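# Tuck both corner flaps at one box end

## Task

At one of the cardboard box's short ends, fold both corner flaps inward so that both long walls end up standing upright and the box sits on its base. This must hold on its own after the robot lets go; a result the grippers are still propping up does not count.

## Robot and tools

Robot: two arms, left_arm and right_arm, each with a two-finger parallel gripper. The names are labels only and do not match image sides. left_arm sits on the +y side, its root at (+0.038, +0.366, 0) m with quat_wxyz (+0.999, 0, 0, -0.035). right_arm's root is at (-0.011, -0.258, 0) m with quat_wxyz (+0.999, 0, 0, +0.042).

Frames: the scene frame has its origin on the table surface midway between the arms. +z is up, +x reaches out over the table, +y is toward left_arm. Each gripper also has its own frame. Its fingers extend along its +z axis and close along its y axis. The reported end_effector_position is the spot between the finger pads, roughly 1 cm short of the fingertips.

Joint ranges in rad, base to hand: waist -2.618 to 3.054, shoulder 0 to 3.142, elbow 0 to 3.142, wrist pitch -1.571 to 1.571, wrist yaw -1.571 to 1.571, wrist roll -2.094 to 2.094. The elbow cannot quite straighten fully.

Command row layout, shared by both motion tools: 14 numbers, each in [-1, 1]. The first 7 are left_arm: dx, dy, dz, rx, ry, rz, opening. The next 7 are the same for right_arm. Always send all 14, even when one arm stays still. dx to rz are relative offsets, not poses, expressed in that gripper's own axes. A value of 1.0 equals 0.6 m of travel or 180 degrees of turn. rx, ry, rz form a single rotation vector. Opening is absolute, not an offset: +1 is fully open (0.094 m) and -1 is closed.

execute_actions(actions): actions is a list of actions. Each action is a table of up to 15 rows, and each row lasts one control step of 1/30 s. If a table has fewer than 15 rows, its final row repeats until 15 steps have run. Every row is an offset from the gripper's measured pose at the start of that action, not from the previous row. For the first action of a call, the start pose is the last pose reported in this scene. An empty list moves nothing and just returns the state and images.

move(target, speed, blocking): target is one 14-number row. Its offsets are measured from the pose in the latest result that reported one. Each gripper then travels in a straight line toward its target, turning the shorter way, and both paths finish together. speed is the top path speed in m/s, from 0.002 to 0.5, default 0.25. Turning is capped at twice that value in rad/s. A path lasts 0.5 to 10 s and is cut off at 10 s. Paths do not avoid obstacles or the other arm. Grippers lag their paths, can drift off them, and can exceed the set speed, especially near full reach. With blocking=false the call returns after 0.5 s while the arm keeps going. In that case, call wait or stop before sending any further rows or moves. The result adds a move: line giving the ending and the remaining distance of each gripper from its target. Endings include done, off_target, moving, held and fault. If only one arm is named, the other finished normally. held means a safety check blocked that arm's last step. limits=paced means the commanded pose was clipped. limits=held means some steps were blocked along the way, and the arm may speed up sharply afterward.

wait(seconds): 0 to 10 s. Lets time pass with each arm holding its last command. It returns early if a running move ends.

stop(): brakes a running move. Braking needs room, more after a fast motion. The fingers continue to their commanded opening.

zoom_image(camera, region): returns a closer look at one camera's latest image. camera is one of cam_head_left, cam_head_right, cam_high, cam_low, cam_left_wrist, cam_right_wrist, each 504x504. region is [x0, y0, x1, y1] in pixels, with (0, 0) at the top-left, and at most 504 by 504.

read_manual(section): returns only the URDF licence texts ("licences"). It is not needed for control.

finished_scene(scene): ends the scene whose number you pass. This is final, and the goal must then stay achieved with the robot idle.

Controller behaviour: at each step, the commanded pose is clamped to within 70 mm and 16 degrees of the measured pose. Large offsets therefore take several actions, and after an action an arm only reaches its last clamped pose. If position and orientation cannot both be met, position wins. Arms tend to end a centimetre or more low and can creep downward under zero offsets. To hold an arm in place, send the corrective offset back to its desired pose in the first call of a reply, then zeros, raising the aim if it still sags. The robot keeps executing the last command while you are composing a reply.

Results: the state line lists each gripper's end_effector_position (m) and end_effector_quat_wxyz in the scene frame. These readings can be off, more so at long reach. Hand target lines show where each arm is currently being driven. A "pose unreachable" line means the clearance check altered or blocked that arm's command. grip_measured gives the finger opening on the command scale, with up to about 1 mm of fixed per-gripper error. The last Joint positions number is the opening in metres. Joint torques are the full drive outputs, offset and noisy. MOTOR HOT appears from 75 °C. At 90 °C that arm halts for 10 s, and at 100 °C it goes limp and drops. Both are reported as OVER-TEMPERATURE FAULT lines. Holding loads heats motors.

Gripping: to hold something, command an opening below grip_measured. About 0.03 below holds firmly; a smaller gap holds more gently. Pad force tops out around 50 to 62 N, and less on parts thinner than about 2 mm.

Cautions: do not push or knock anything off the table. Do not let the arms collide or press against each other. Avoid drops, slips, slams and forceful shoves. Impacts grow with speed and with how far a target lies beyond the contact point. Occasional disturbances may tug held parts or nudge loose objects. The wrist cameras add unmodelled bulk near each gripper.

Each tool is called by a JSON object that holds its "api" and its "payload".

## Session

I'll start by observing the scene.

{"api": "execute_actions", "payload": {"actions": []}}

Scene clock: 0.00 s.
left_arm: end_effector_position=(+0.4200, +0.3362, +0.4163) grip_measured=-0.385 end_effector_quat_wxyz=(+0.715, +0.036, +0.698, -0.027) | right_arm: end_effector_position=(+0.3716, -0.2248, +0.4139) grip_measured=+1.000 end_effector_quat_wxyz=(+0.712, -0.033, +0.701, +0.024)
Joint positions: left_arm=[-0.004  1.055  1.063  0.016  0.017  0.013  0.029] | right_arm=[ 0.003  1.058  1.064  0.01   0.006 -0.013  0.094]
Joint velocities: left_arm=[ 0.002 -0.007  0.007  0.051 -0.037 -0.081 -0.   ] | right_arm=[ 0.002 -0.012 -0.012 -0.007  0.007 -0.125  0.   ]
Joint torques (N m, as the arm reports them, + toward a larger angle): no reading
Hand target (left_arm): +0.419, +0.336, +0.415; +0.712, +0.036, +0.701, -0.027
Hand target (right_arm): +0.369, -0.225, +0.418; +0.715, -0.033, +0.698, +0.025

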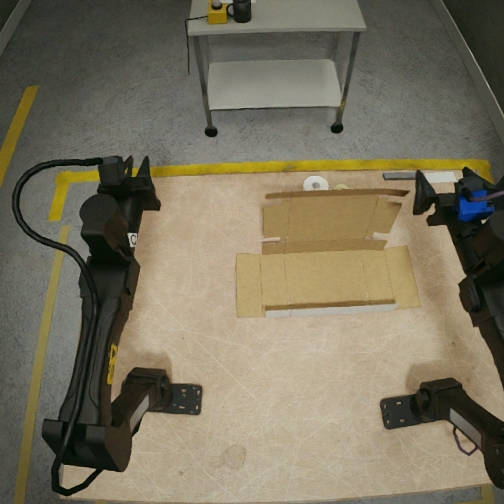

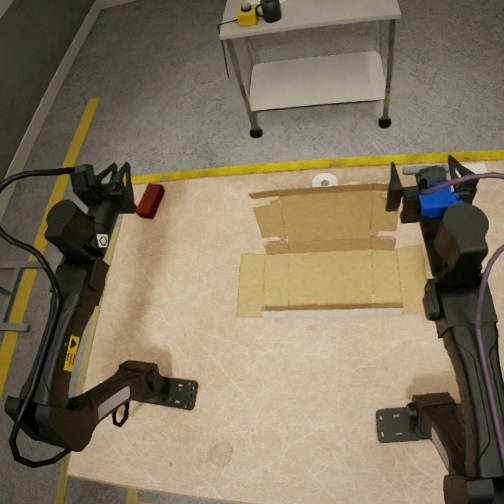

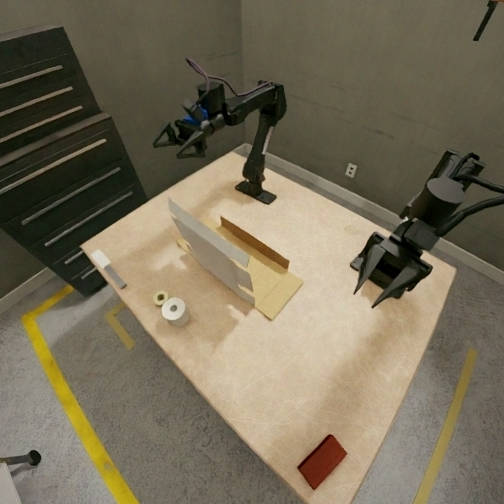

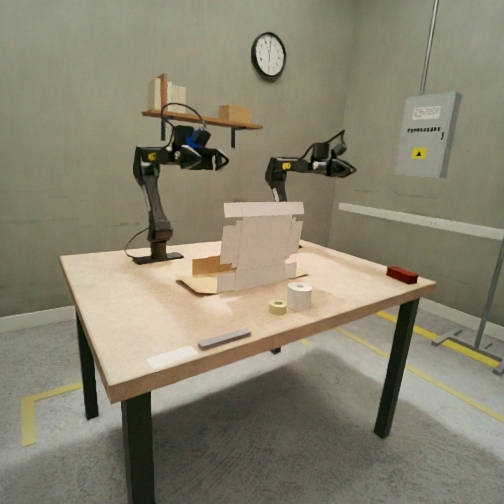

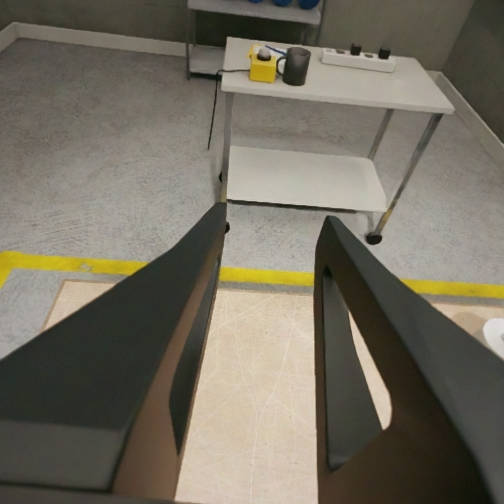

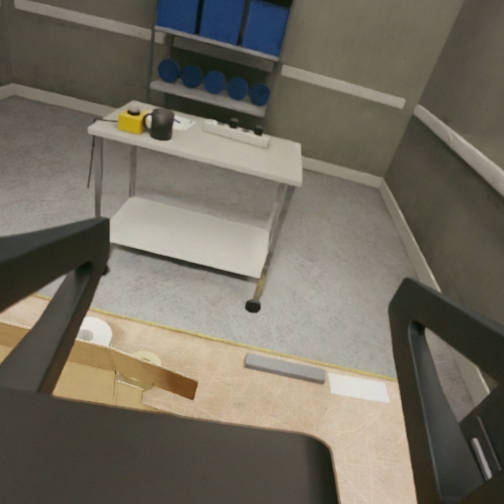

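{"api": "zoom_image", "payload": {"camera": "cam_head_left", "region": [220, 160, 440, 340]}}

{"api": "zoom_image", "payload": {"camera": "cam_head_right", "region": [220, 160, 440, 340]}}

{"api": "zoom_image", "payload": {"camera": "cam_high", "region": [150, 180, 330, 340]}}

{"api": "zoom_image", "payload": {"camera": "cam_low", "region": [160, 180, 330, 320]}}

Region (220, 160, 440, 340) of cam_head_left's 504x504 image, scaled by 2.291, with more detail than that image has; it fills the top 412 rows of this view, and the rest is white.

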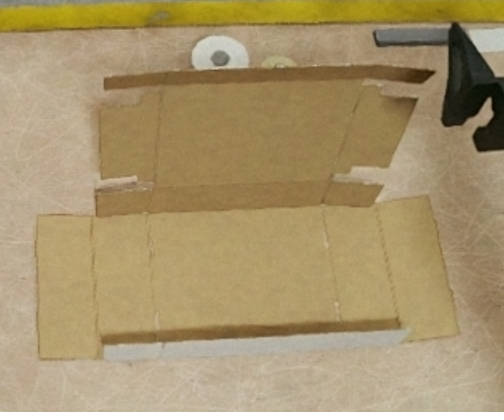

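Region (220, 160, 440, 340) of cam_head_right's 504x504 image, scaled by 2.291, with more detail than that image has; it fills the top 412 rows of this view, and the rest is white.

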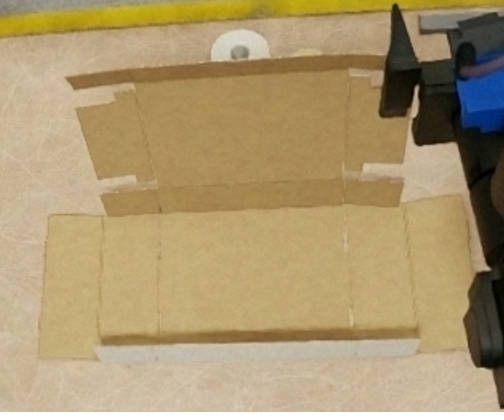

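Region (150, 180, 330, 340) of cam_high's 504x504 image, scaled by 2.800, with more detail than that image has.

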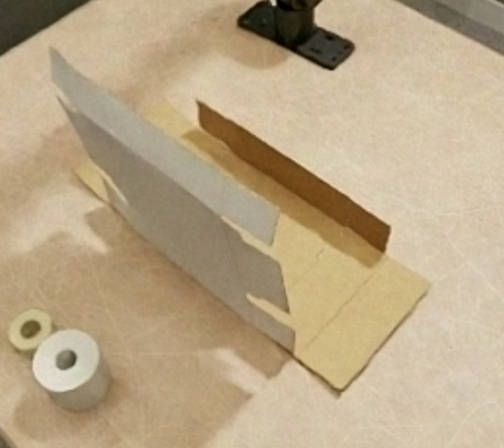

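Region (160, 180, 330, 320) of cam_low's 504x504 image, scaled by 2.965, with more detail than that image has; it fills the top 415 rows of this view, and the rest is white.

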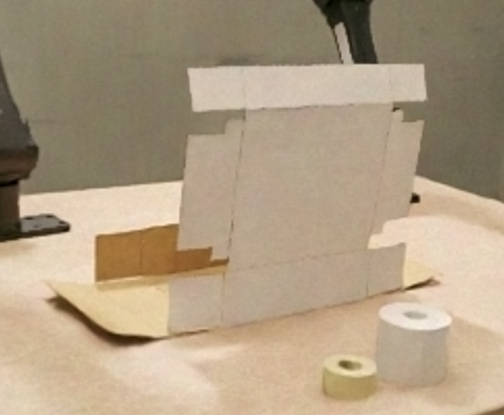

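{"api": "zoom_image", "payload": {"camera": "cam_head_left", "region": [0, 252, 252, 504]}}

{"api": "zoom_image", "payload": {"camera": "cam_head_left", "region": [252, 252, 504, 504]}}

{"api": "zoom_image", "payload": {"camera": "cam_head_left", "region": [225, 225, 325, 325]}}

Region (0, 252, 252, 504) of cam_head_left's 504x504 image, scaled by 2.000, with more detail than that image has.

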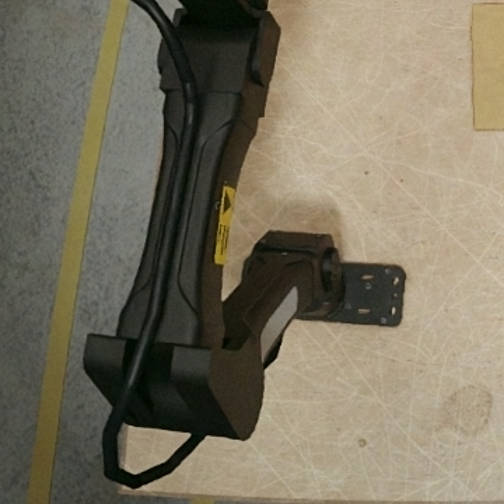

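Region (252, 252, 504, 504) of cam_head_left's 504x504 image, scaled by 2.000, with more detail than that image has.

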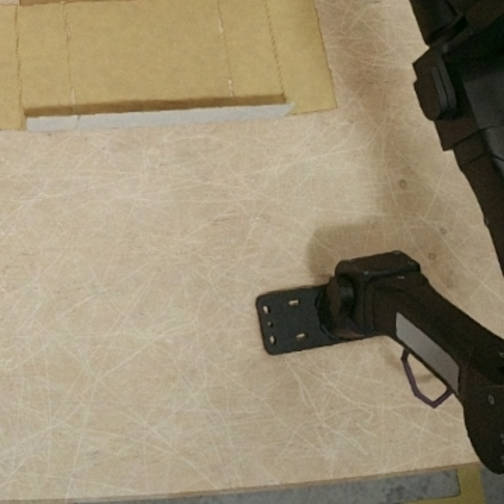

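Region (225, 225, 325, 325) of cam_head_left's 504x504 image, scaled by 5.040, with more detail than that image has.

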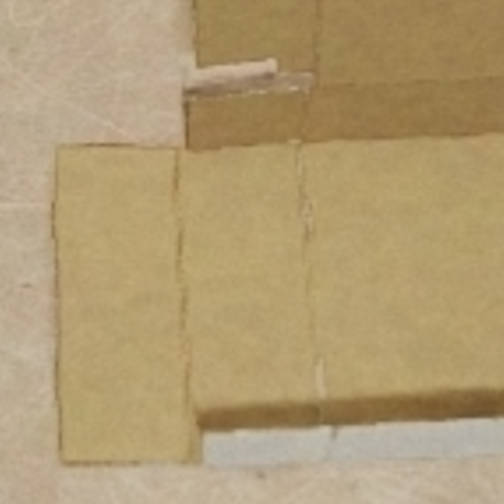

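{"api": "zoom_image", "payload": {"camera": "cam_low", "region": [120, 90, 380, 220]}}

{"api": "zoom_image", "payload": {"camera": "cam_high", "region": [330, 140, 504, 320]}}

Region (120, 90, 380, 220) of cam_low's 504x504 image, scaled by 1.938, with more detail than that image has.

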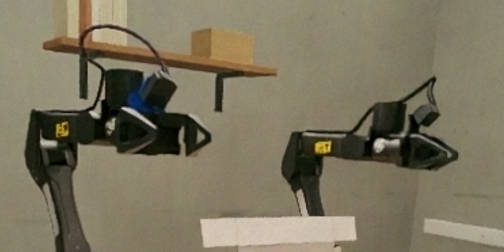

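Region (330, 140, 504, 320) of cam_high's 504x504 image, scaled by 2.800, with more detail than that image has; it fills the left 487 columns of this view, and the rest is white.

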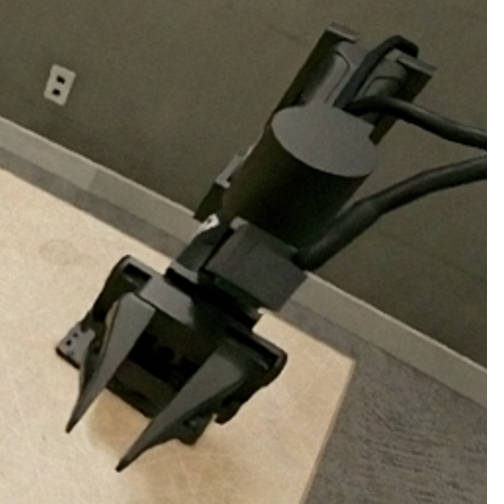

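{"api": "move", "payload": {"target": [0.4887, -0.24, -0.0742, 0.2426, 0.2054, 0.0759, -1, 0.3997, 0.2807, -0.2123, -0.3714, 0.3973, -0.3606, -0.1], "speed": 0.35}}

Scene clock: 123.57 s.
left_arm: end_effector_position=(+0.3796, +0.1984, +0.1380) grip_measured=-0.983 end_effector_quat_wxyz=(+0.427, +0.371, +0.804, -0.184) | right_arm: end_effector_position=(+0.2331, -0.0668, +0.1601) grip_measured=-0.098 end_effector_quat_wxyz=(-0.001, +0.709, -0.705, -0.009)
Joint positions: left_arm=[-0.171  1.346  0.733 -0.082  0.483  0.395  0.001] | right_arm=[ 0.568  1.721  1.595 -1.445 -0.018 -0.924  0.042]
Joint velocities: left_arm=[-0.012  0.002  0.012 -0.051 -0.081 -0.007 -0.001] | right_arm=[-0.002  0.007 -0.007 -0.022  0.051  0.022  0.001]
Joint torques (N m, as the arm reports them, + toward a larger angle): left_arm=[-0.79 -2.69  4.54  1.55  0.4   0.05] | right_arm=[ 0.84 -6.    9.64  0.22  0.05 -0.09]
Hand target (left_arm): +0.369, +0.195, +0.122; +0.403, +0.377, +0.811, -0.195
Hand target (right_arm): +0.233, -0.064, +0.168; -0.006, +0.714, -0.700, -0.006
Off the commanded pose (left_arm): 0.020 m, 4 deg.
Off the commanded pose (right_arm): 0.011 m, 1 deg.
move: off_target (left_arm, right_arm)

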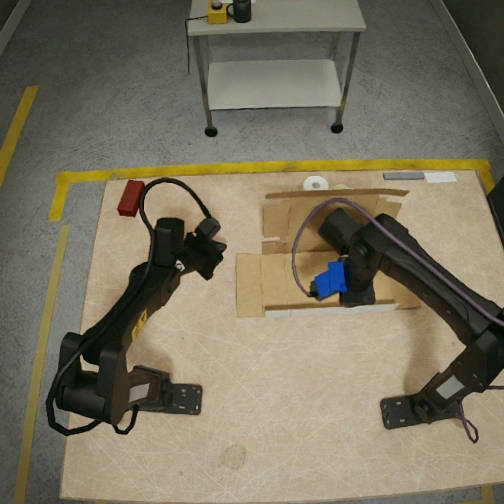

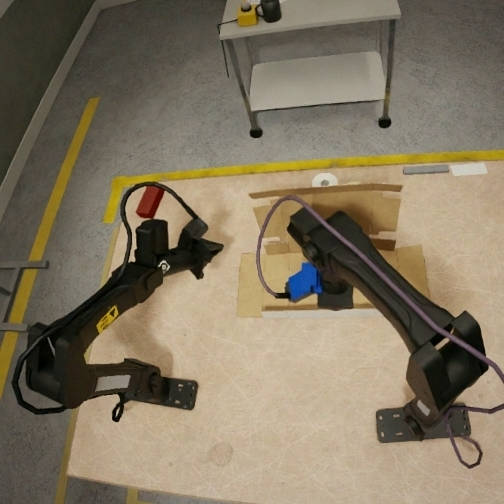

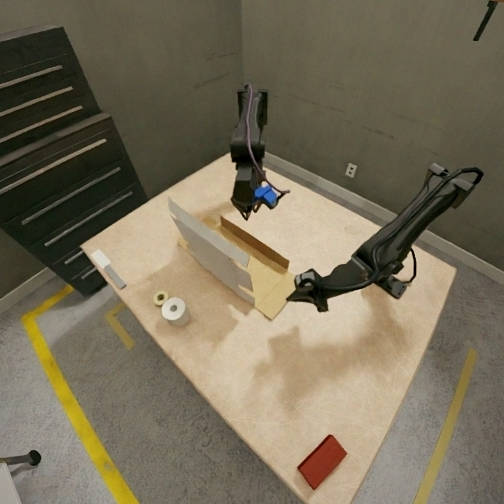

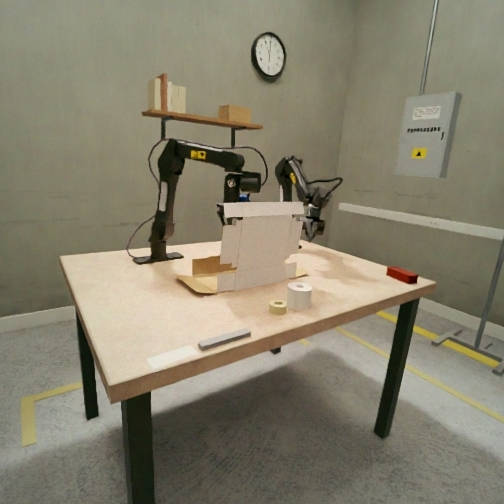

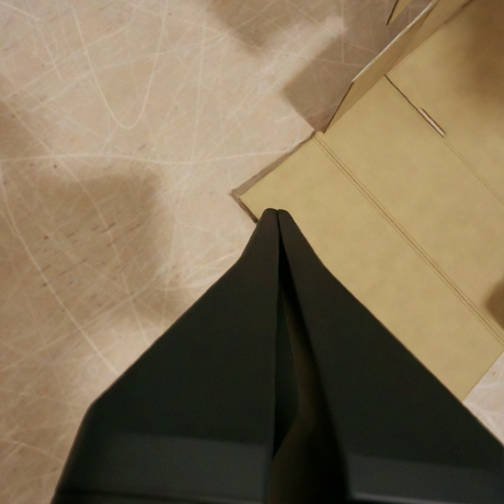

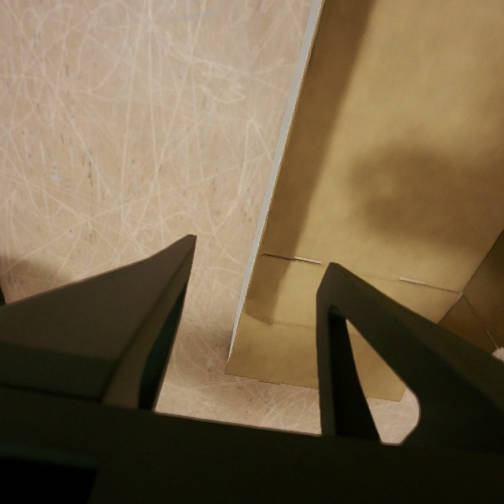

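{"api": "zoom_image", "payload": {"camera": "cam_head_left", "region": [170, 190, 320, 340]}}

{"api": "zoom_image", "payload": {"camera": "cam_head_right", "region": [170, 190, 320, 340]}}

{"api": "zoom_image", "payload": {"camera": "cam_high", "region": [200, 180, 350, 330]}}

Region (170, 190, 320, 340) of cam_head_left's 504x504 image, scaled by 3.360, with more detail than that image has.

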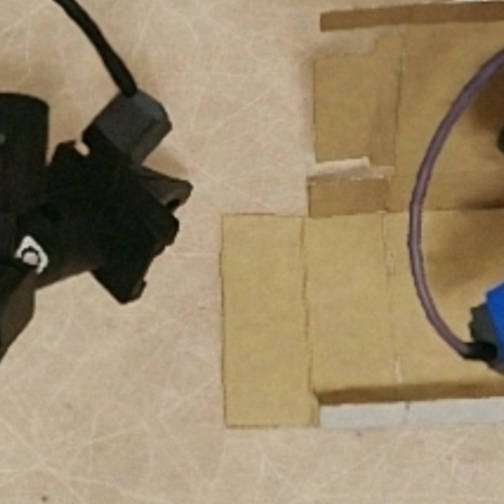

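Region (170, 190, 320, 340) of cam_head_right's 504x504 image, scaled by 3.360, with more detail than that image has.

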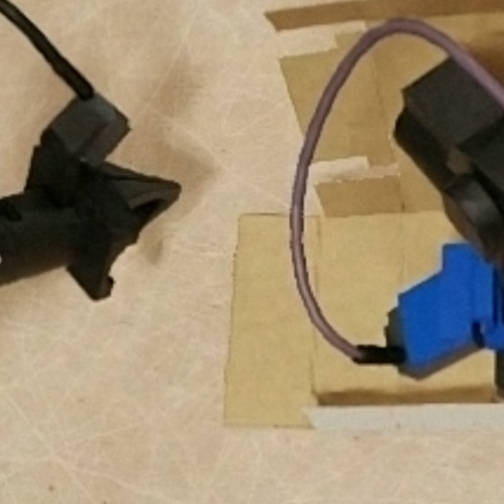

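Region (200, 180, 350, 330) of cam_high's 504x504 image, scaled by 3.360, with more detail than that image has.

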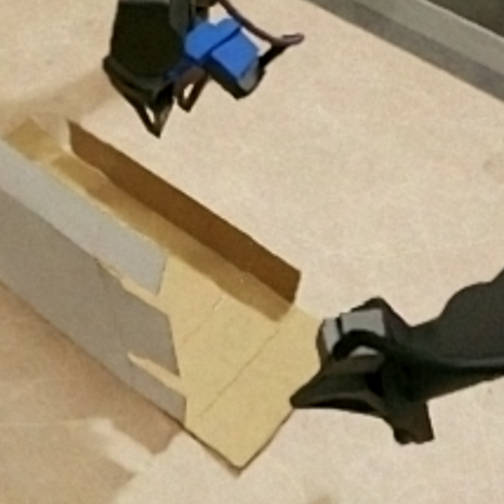

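{"api": "move", "payload": {"target": [0.0502, 0.0435, 0.187, 0, 0, 0, -1, 0, 0, 0.2, 0, 0, 0, -0.1], "speed": 0.15}}

Scene clock: 168.97 s.
left_arm: end_effector_position=(+0.4419, +0.1680, +0.0434) grip_measured=-0.983 end_effector_quat_wxyz=(+0.422, +0.369, +0.807, -0.184) | right_arm: end_effector_position=(+0.2323, -0.0675, +0.0436) grip_measured=-0.098 end_effector_quat_wxyz=(-0.001, +0.707, -0.707, -0.009)
Joint positions: left_arm=[-0.219  1.841  0.794  0.355  0.443  0.359  0.001] | right_arm=[ 0.568  1.769  1.183 -0.986 -0.018 -0.92   0.042]
Joint velocities: left_arm=[-0.022 -0.007 -0.022  0.037 -0.007 -0.066  0.001] | right_arm=[-0.007  0.002 -0.012  0.066 -0.066 -0.066 -0.002]
Joint torques (N m, as the arm reports them, + toward a larger angle): left_arm=[-0.85 -5.48  6.95  1.72  0.17 -0.06] | right_arm=[ 0.84 -6.23  5.54  0.59 -0.01  0.02]
Hand target (left_arm): +0.448, +0.162, +0.047; +0.427, +0.371, +0.804, -0.185
Hand target (right_arm): +0.230, -0.065, +0.040; -0.002, +0.709, -0.705, -0.009
Off the commanded pose (left_arm): 0.013 m, 1 deg.
Off the commanded pose (right_arm): 0.004 m, 0 deg.
move: off_target (left_arm)

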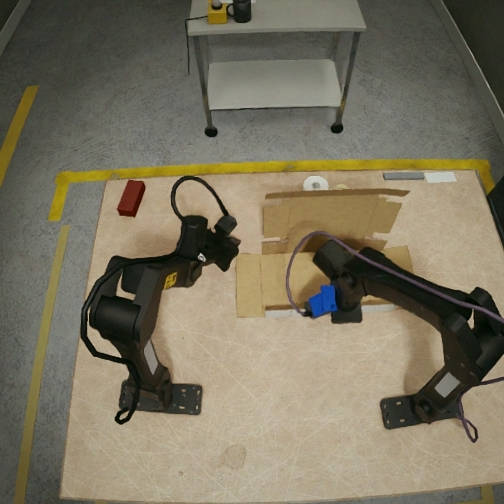

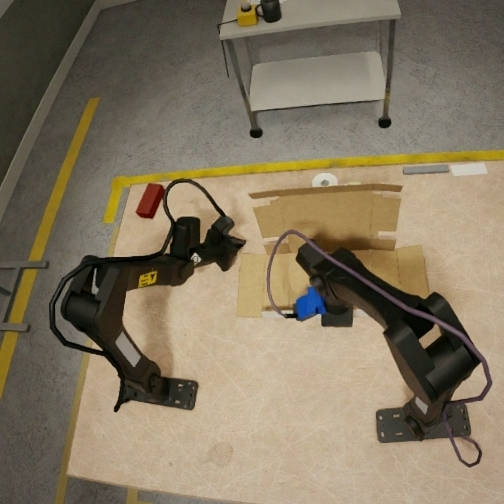

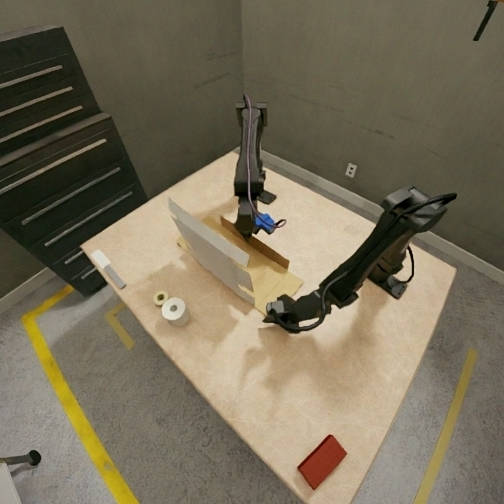

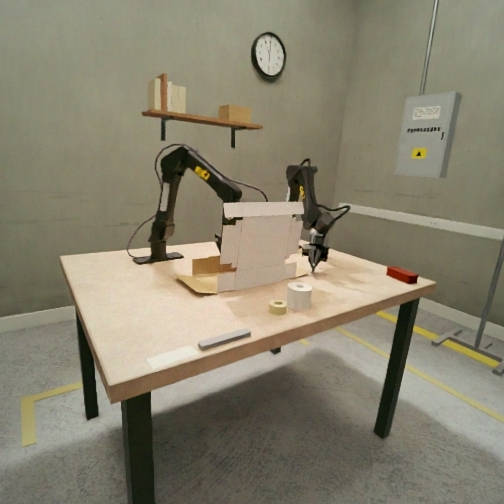

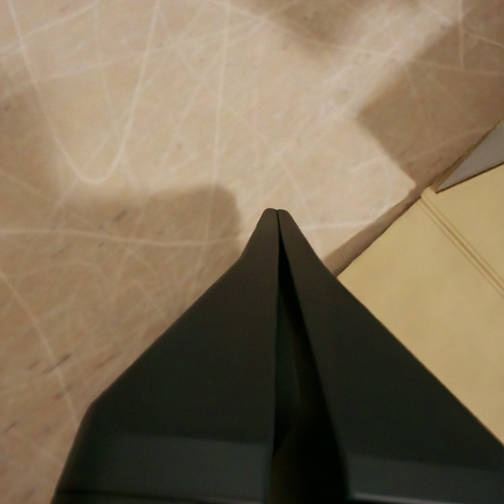

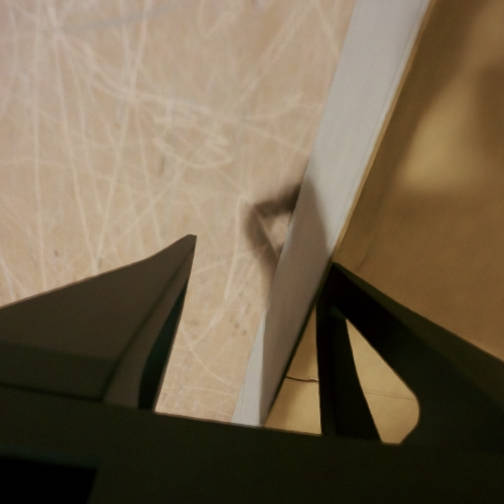

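{"api": "zoom_image", "payload": {"camera": "cam_head_left", "region": [190, 190, 310, 310]}}

{"api": "zoom_image", "payload": {"camera": "cam_high", "region": [210, 230, 330, 350]}}

{"api": "zoom_image", "payload": {"camera": "cam_low", "region": [250, 200, 350, 300]}}

Region (190, 190, 310, 310) of cam_head_left's 504x504 image, scaled by 4.200, with more detail than that image has.

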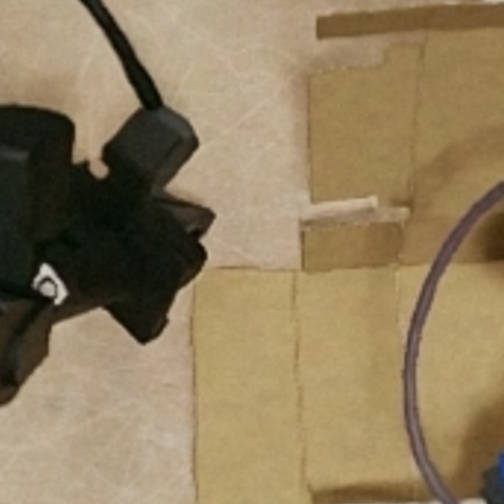

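Region (210, 230, 330, 350) of cam_high's 504x504 image, scaled by 4.200, with more detail than that image has.

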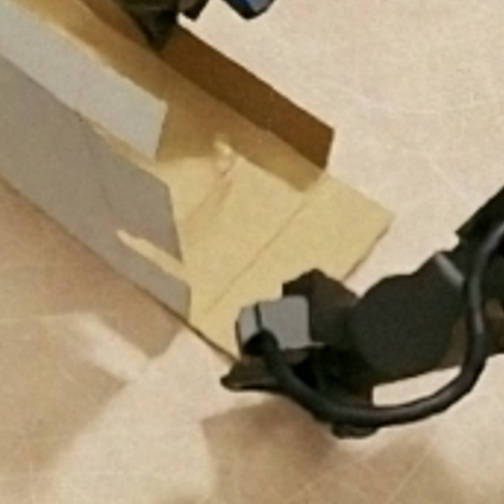

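Region (250, 200, 350, 300) of cam_low's 504x504 image, scaled by 5.040, with more detail than that image has.

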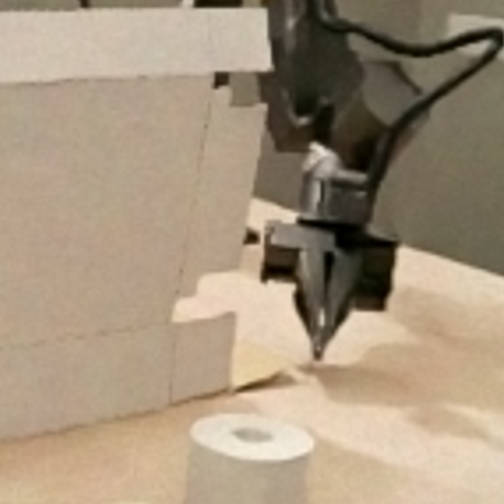

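{"api": "move", "payload": {"target": [-0.0343, -0.009, 0.0285, 0.1566, -0.0834, 0.0767, -1, 0, -0.025, 0.012, 0, 0, 0, -0.1], "speed": 0.2}}

Scene clock: 254.10 s.
left_arm: end_effector_position=(+0.4513, +0.1453, +0.0511) grip_measured=-0.983 end_effector_quat_wxyz=(+0.450, +0.528, +0.624, -0.358) | right_arm: end_effector_position=(+0.2336, -0.0732, +0.0316) grip_measured=-0.098 end_effector_quat_wxyz=(+0.018, +0.709, -0.705, -0.012)
Joint positions: left_arm=[-0.081  2.128  1.091  0.225  1.087  0.782  0.001] | right_arm=[ 0.551  1.81   1.183 -0.982 -0.018 -0.943  0.042]
Joint velocities: left_arm=[-0.002  0.012  0.002  0.007 -0.051 -0.022 -0.001] | right_arm=[-0.007 -0.012 -0.007  0.037  0.007  0.066 -0.001]
Joint torques (N m, as the arm reports them, + toward a larger angle): left_arm=[ 0.74 -7.23  6.67  1.15  0.73  0.08] | right_arm=[-1.08 -5.87  8.99  0.51  0.   -0.06]
Hand target (left_arm): +0.454, +0.148, +0.049; +0.444, +0.524, +0.627, -0.367
Hand target (right_arm): +0.247, -0.068, +0.036; -0.001, +0.707, -0.707, -0.008
Off the commanded pose (left_arm): 0.004 m, 2 deg.
Off the commanded pose (right_arm): 0.016 m, 2 deg.
move: off_target (right_arm)

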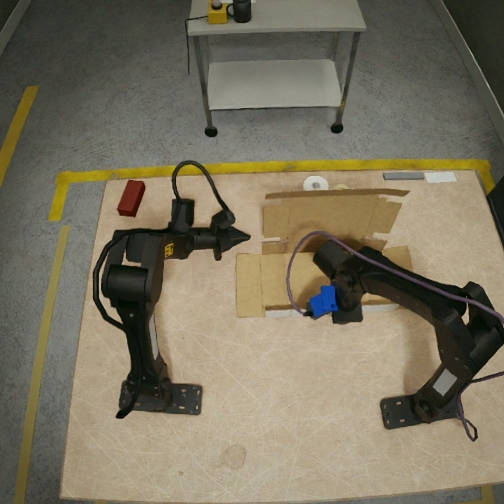

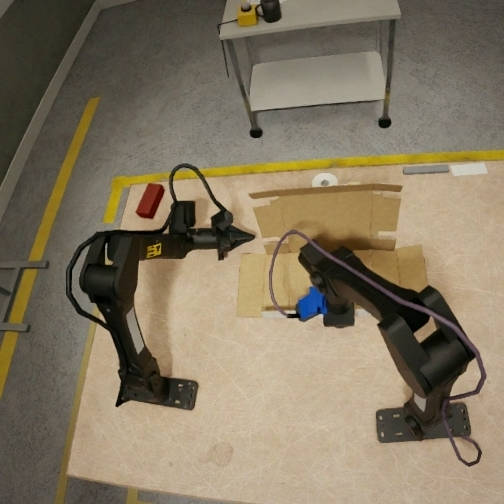

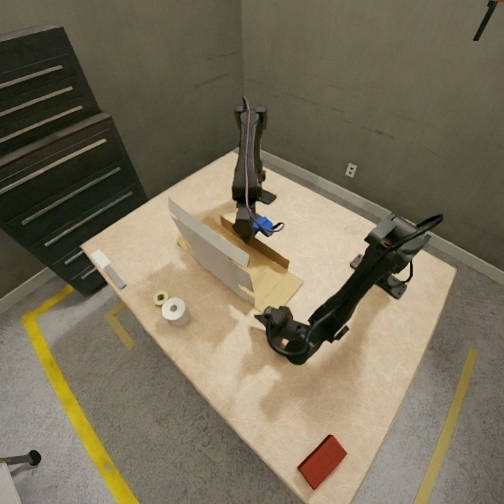

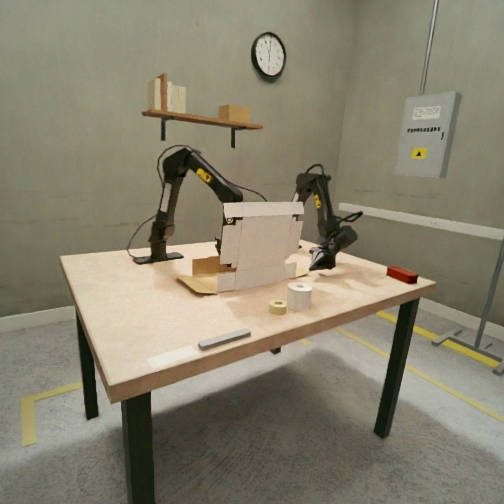

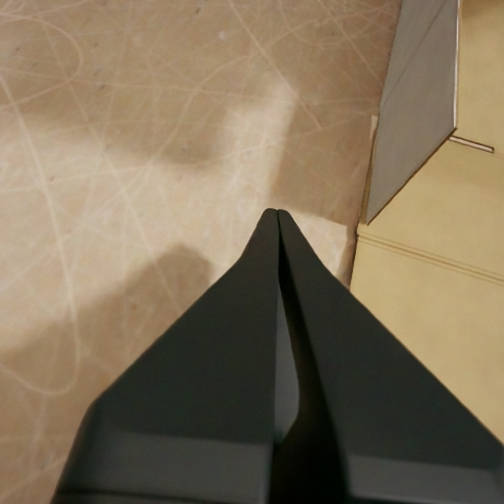

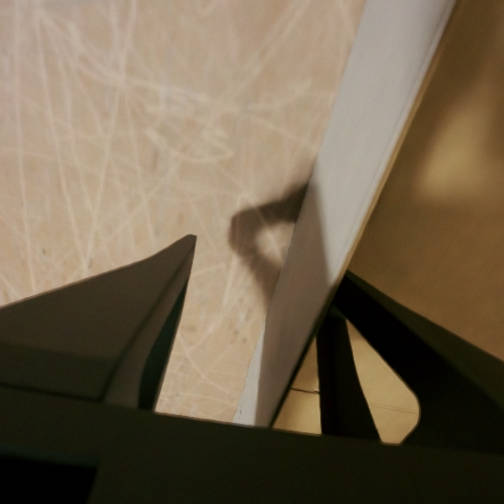

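{"api": "zoom_image", "payload": {"camera": "cam_head_left", "region": [190, 190, 310, 310]}}

{"api": "zoom_image", "payload": {"camera": "cam_high", "region": [210, 230, 330, 350]}}

{"api": "zoom_image", "payload": {"camera": "cam_low", "region": [260, 200, 360, 300]}}

Region (190, 190, 310, 310) of cam_head_left's 504x504 image, scaled by 4.200, with more detail than that image has.

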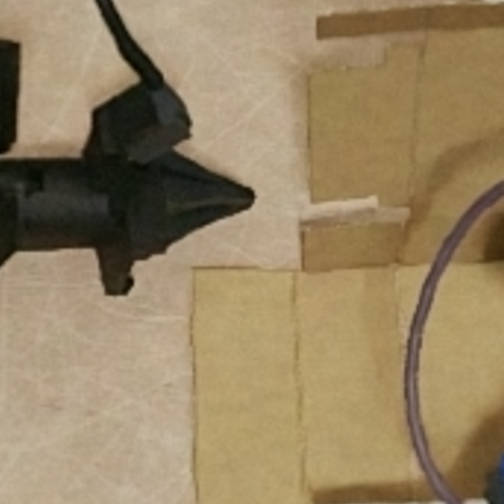

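Region (210, 230, 330, 350) of cam_high's 504x504 image, scaled by 4.200, with more detail than that image has.

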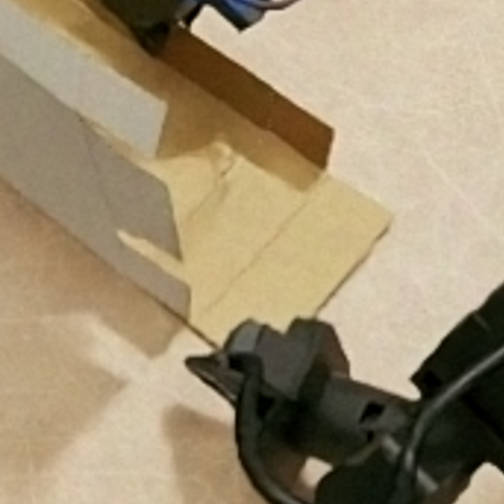

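Region (260, 200, 360, 300) of cam_low's 504x504 image, scaled by 5.040, with more detail than that image has.

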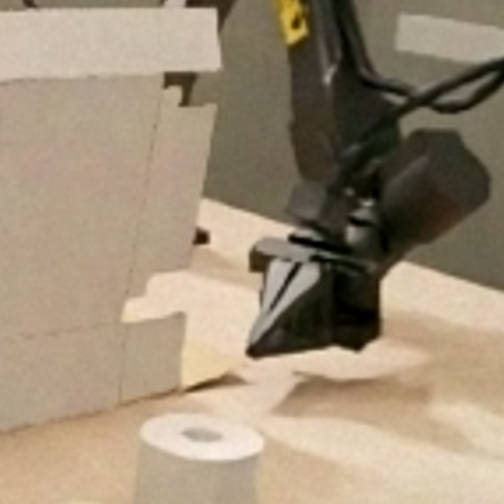

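{"api": "move", "payload": {"target": [-0.0112, -0.0262, 0.088, 0, 0, 0, -1, -0.03, -0.04, -0.025, 0.0225, -0.0166, 0, -0.1], "speed": 0.08}}

Scene clock: 293.17 s.
left_arm: end_effector_position=(+0.4517, +0.0912, +0.0516) grip_measured=-0.983 end_effector_quat_wxyz=(+0.463, +0.532, +0.615, -0.353) | right_arm: end_effector_position=(+0.2490, -0.0618, +0.0427) grip_measured=-0.098 end_effector_quat_wxyz=(-0.012, +0.710, -0.705, -0.007)
Joint positions: left_arm=[-0.216  2.166  1.091  0.449  0.988  0.606  0.001] | right_arm=[ 0.551  1.81   1.23  -0.97  -0.018 -0.943  0.042]
Joint velocities: left_arm=[ 0.027 -0.002  0.007  0.007 -0.007 -0.022 -0.001] | right_arm=[-0.007  0.007 -0.007 -0.051 -0.022 -0.095 -0.   ]
Joint torques (N m, as the arm reports them, + toward a larger angle): left_arm=[-0.35 -7.67  3.38  1.58  0.39 -0.06] | right_arm=[-0.06 -5.89  8.76  0.62  0.01 -0.01]
Hand target (left_arm): +0.445, +0.091, +0.039; +0.450, +0.528, +0.624, -0.359
Hand target (right_arm): +0.258, -0.055, +0.046; -0.026, +0.709, -0.705, -0.005
Off the commanded pose (left_arm): 0.014 m, 2 deg.
Off the commanded pose (right_arm): 0.012 m, 2 deg.
move: off_target (left_arm, right_arm)

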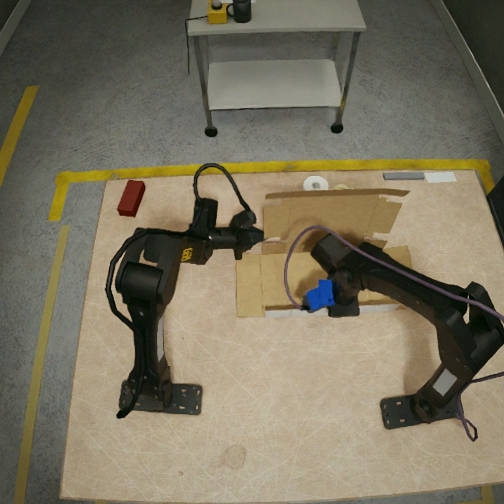

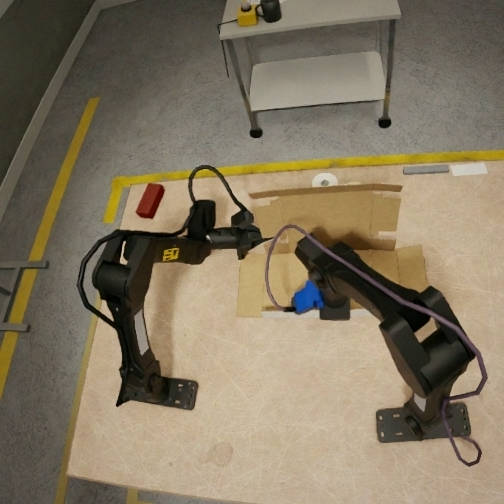

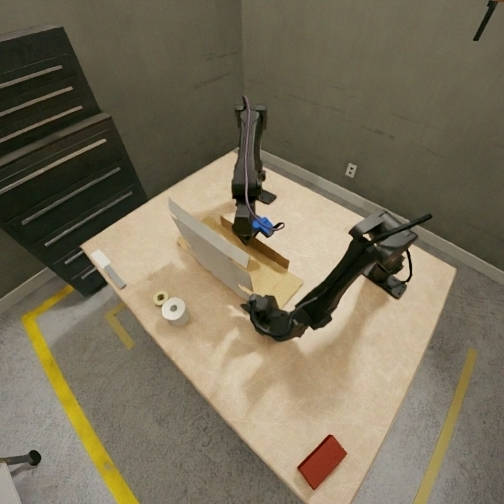

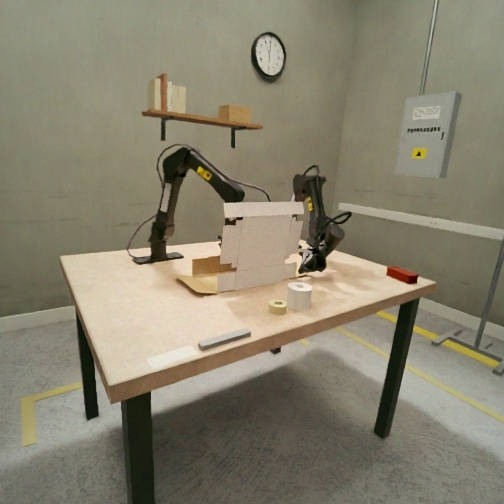

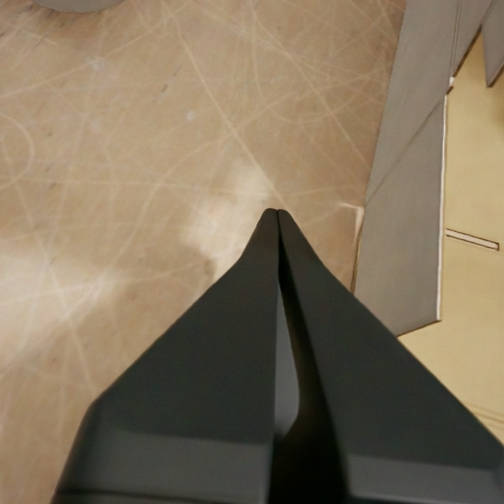

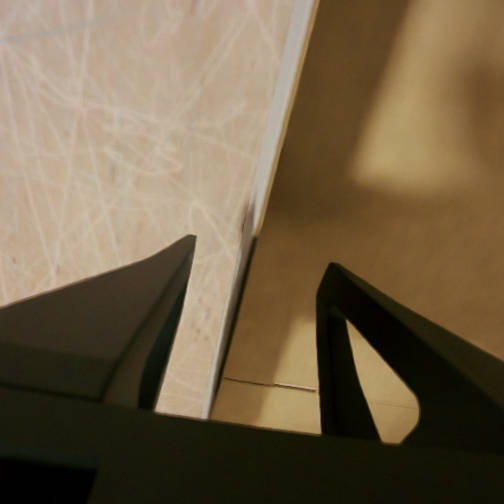

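{"api": "move", "payload": {"target": [0.0338, -0.0462, 0.0043, 0.0097, 0.0064, -0.0163, -1, 0, 0, 0, 0, 0, 0, -0.96], "speed": 0.06}}

Scene clock: 317.33 s.
left_arm: end_effector_position=(+0.4364, +0.0932, +0.0375) grip_measured=-0.983 end_effector_quat_wxyz=(+0.452, +0.527, +0.624, -0.359) | right_arm: end_effector_position=(+0.2494, -0.0622, +0.0427) grip_measured=-0.956 end_effector_quat_wxyz=(-0.012, +0.710, -0.705, -0.005)
Joint positions: left_arm=[-0.222  2.166  1.024  0.497  0.982  0.589  0.001] | right_arm=[ 0.551  1.81   1.23  -0.969 -0.015 -0.943  0.002]
Joint velocities: left_arm=[ 0.022 -0.007 -0.007  0.081  0.037 -0.022  0.001] | right_arm=[ 0.012  0.007 -0.017 -0.095 -0.051 -0.037  0.001]
Joint torques (N m, as the arm reports them, + toward a larger angle): left_arm=[-1.33 -8.65  2.07  1.57  0.47 -0.05] | right_arm=[-0.05 -6.68  6.51  0.45 -0.04 -0.01]
Hand target (left_arm): +0.425, +0.090, +0.031; +0.440, +0.527, +0.627, -0.369
Hand target (right_arm): +0.249, -0.062, +0.043; -0.012, +0.709, -0.705, -0.007
Off the commanded pose (left_arm): 0.014 m, 2 deg.
Off the commanded pose (right_arm): 0.001 m, 0 deg.
move: off_target (left_arm)

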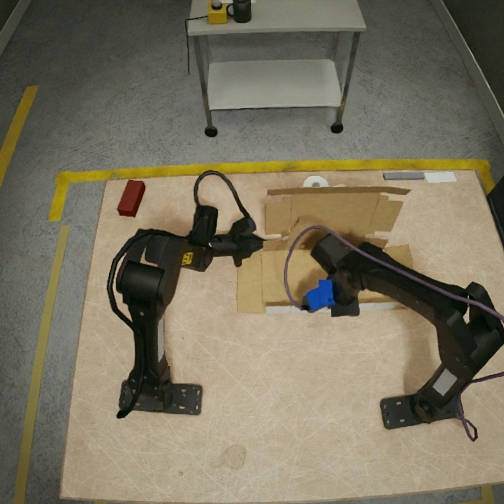

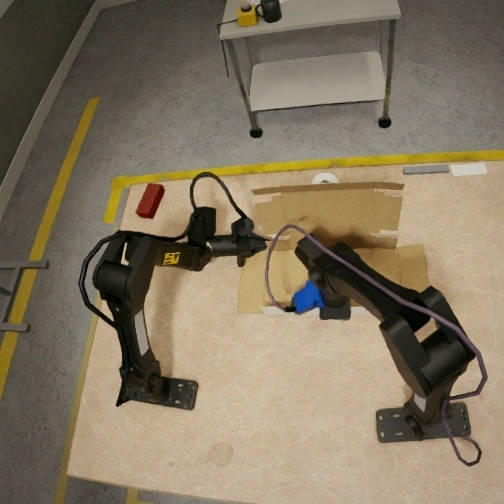

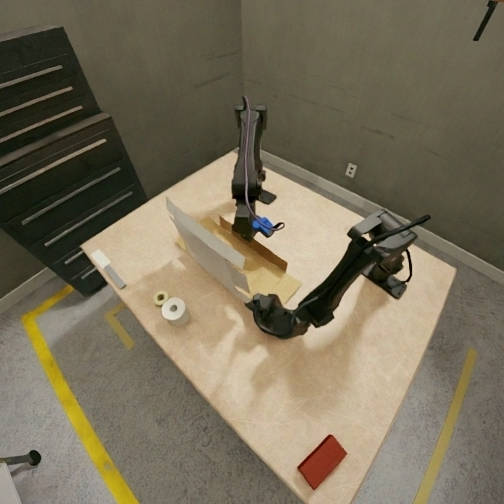

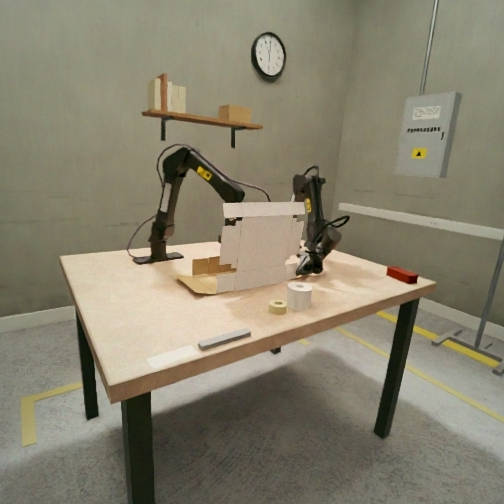

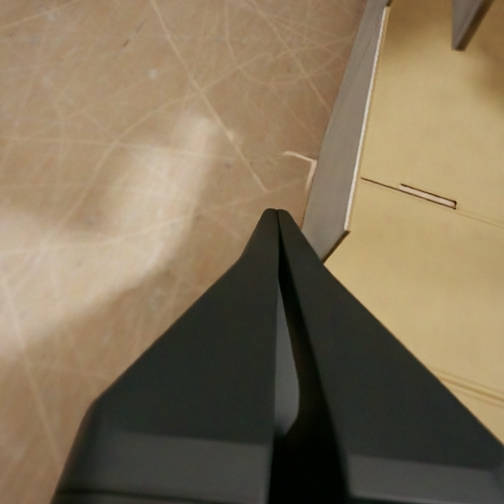

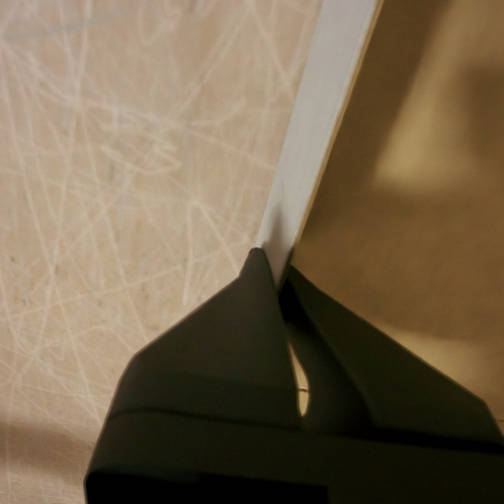

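{"api": "zoom_image", "payload": {"camera": "cam_low", "region": [260, 200, 360, 300]}}

{"api": "zoom_image", "payload": {"camera": "cam_head_left", "region": [200, 190, 330, 320]}}

Region (260, 200, 360, 300) of cam_low's 504x504 image, scaled by 5.040, with more detail than that image has.

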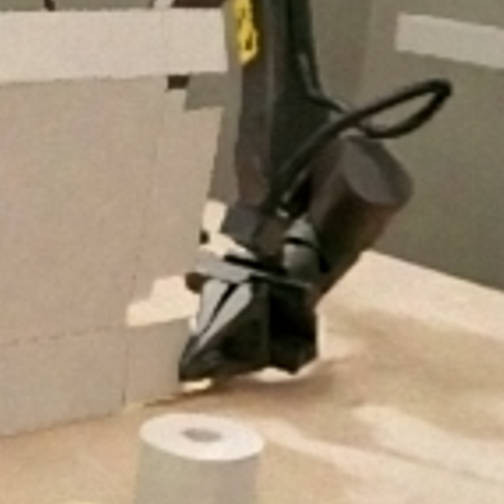

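Region (200, 190, 330, 320) of cam_head_left's 504x504 image, scaled by 3.877, with more detail than that image has.

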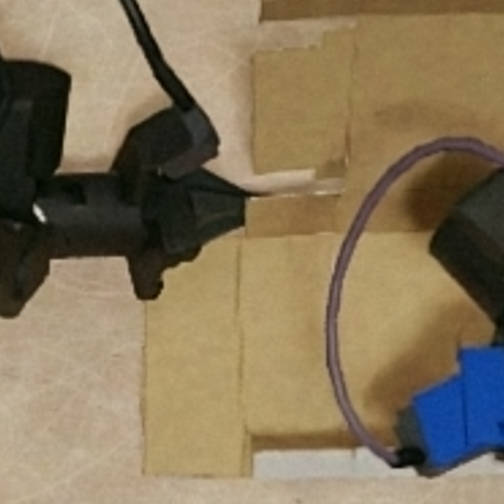

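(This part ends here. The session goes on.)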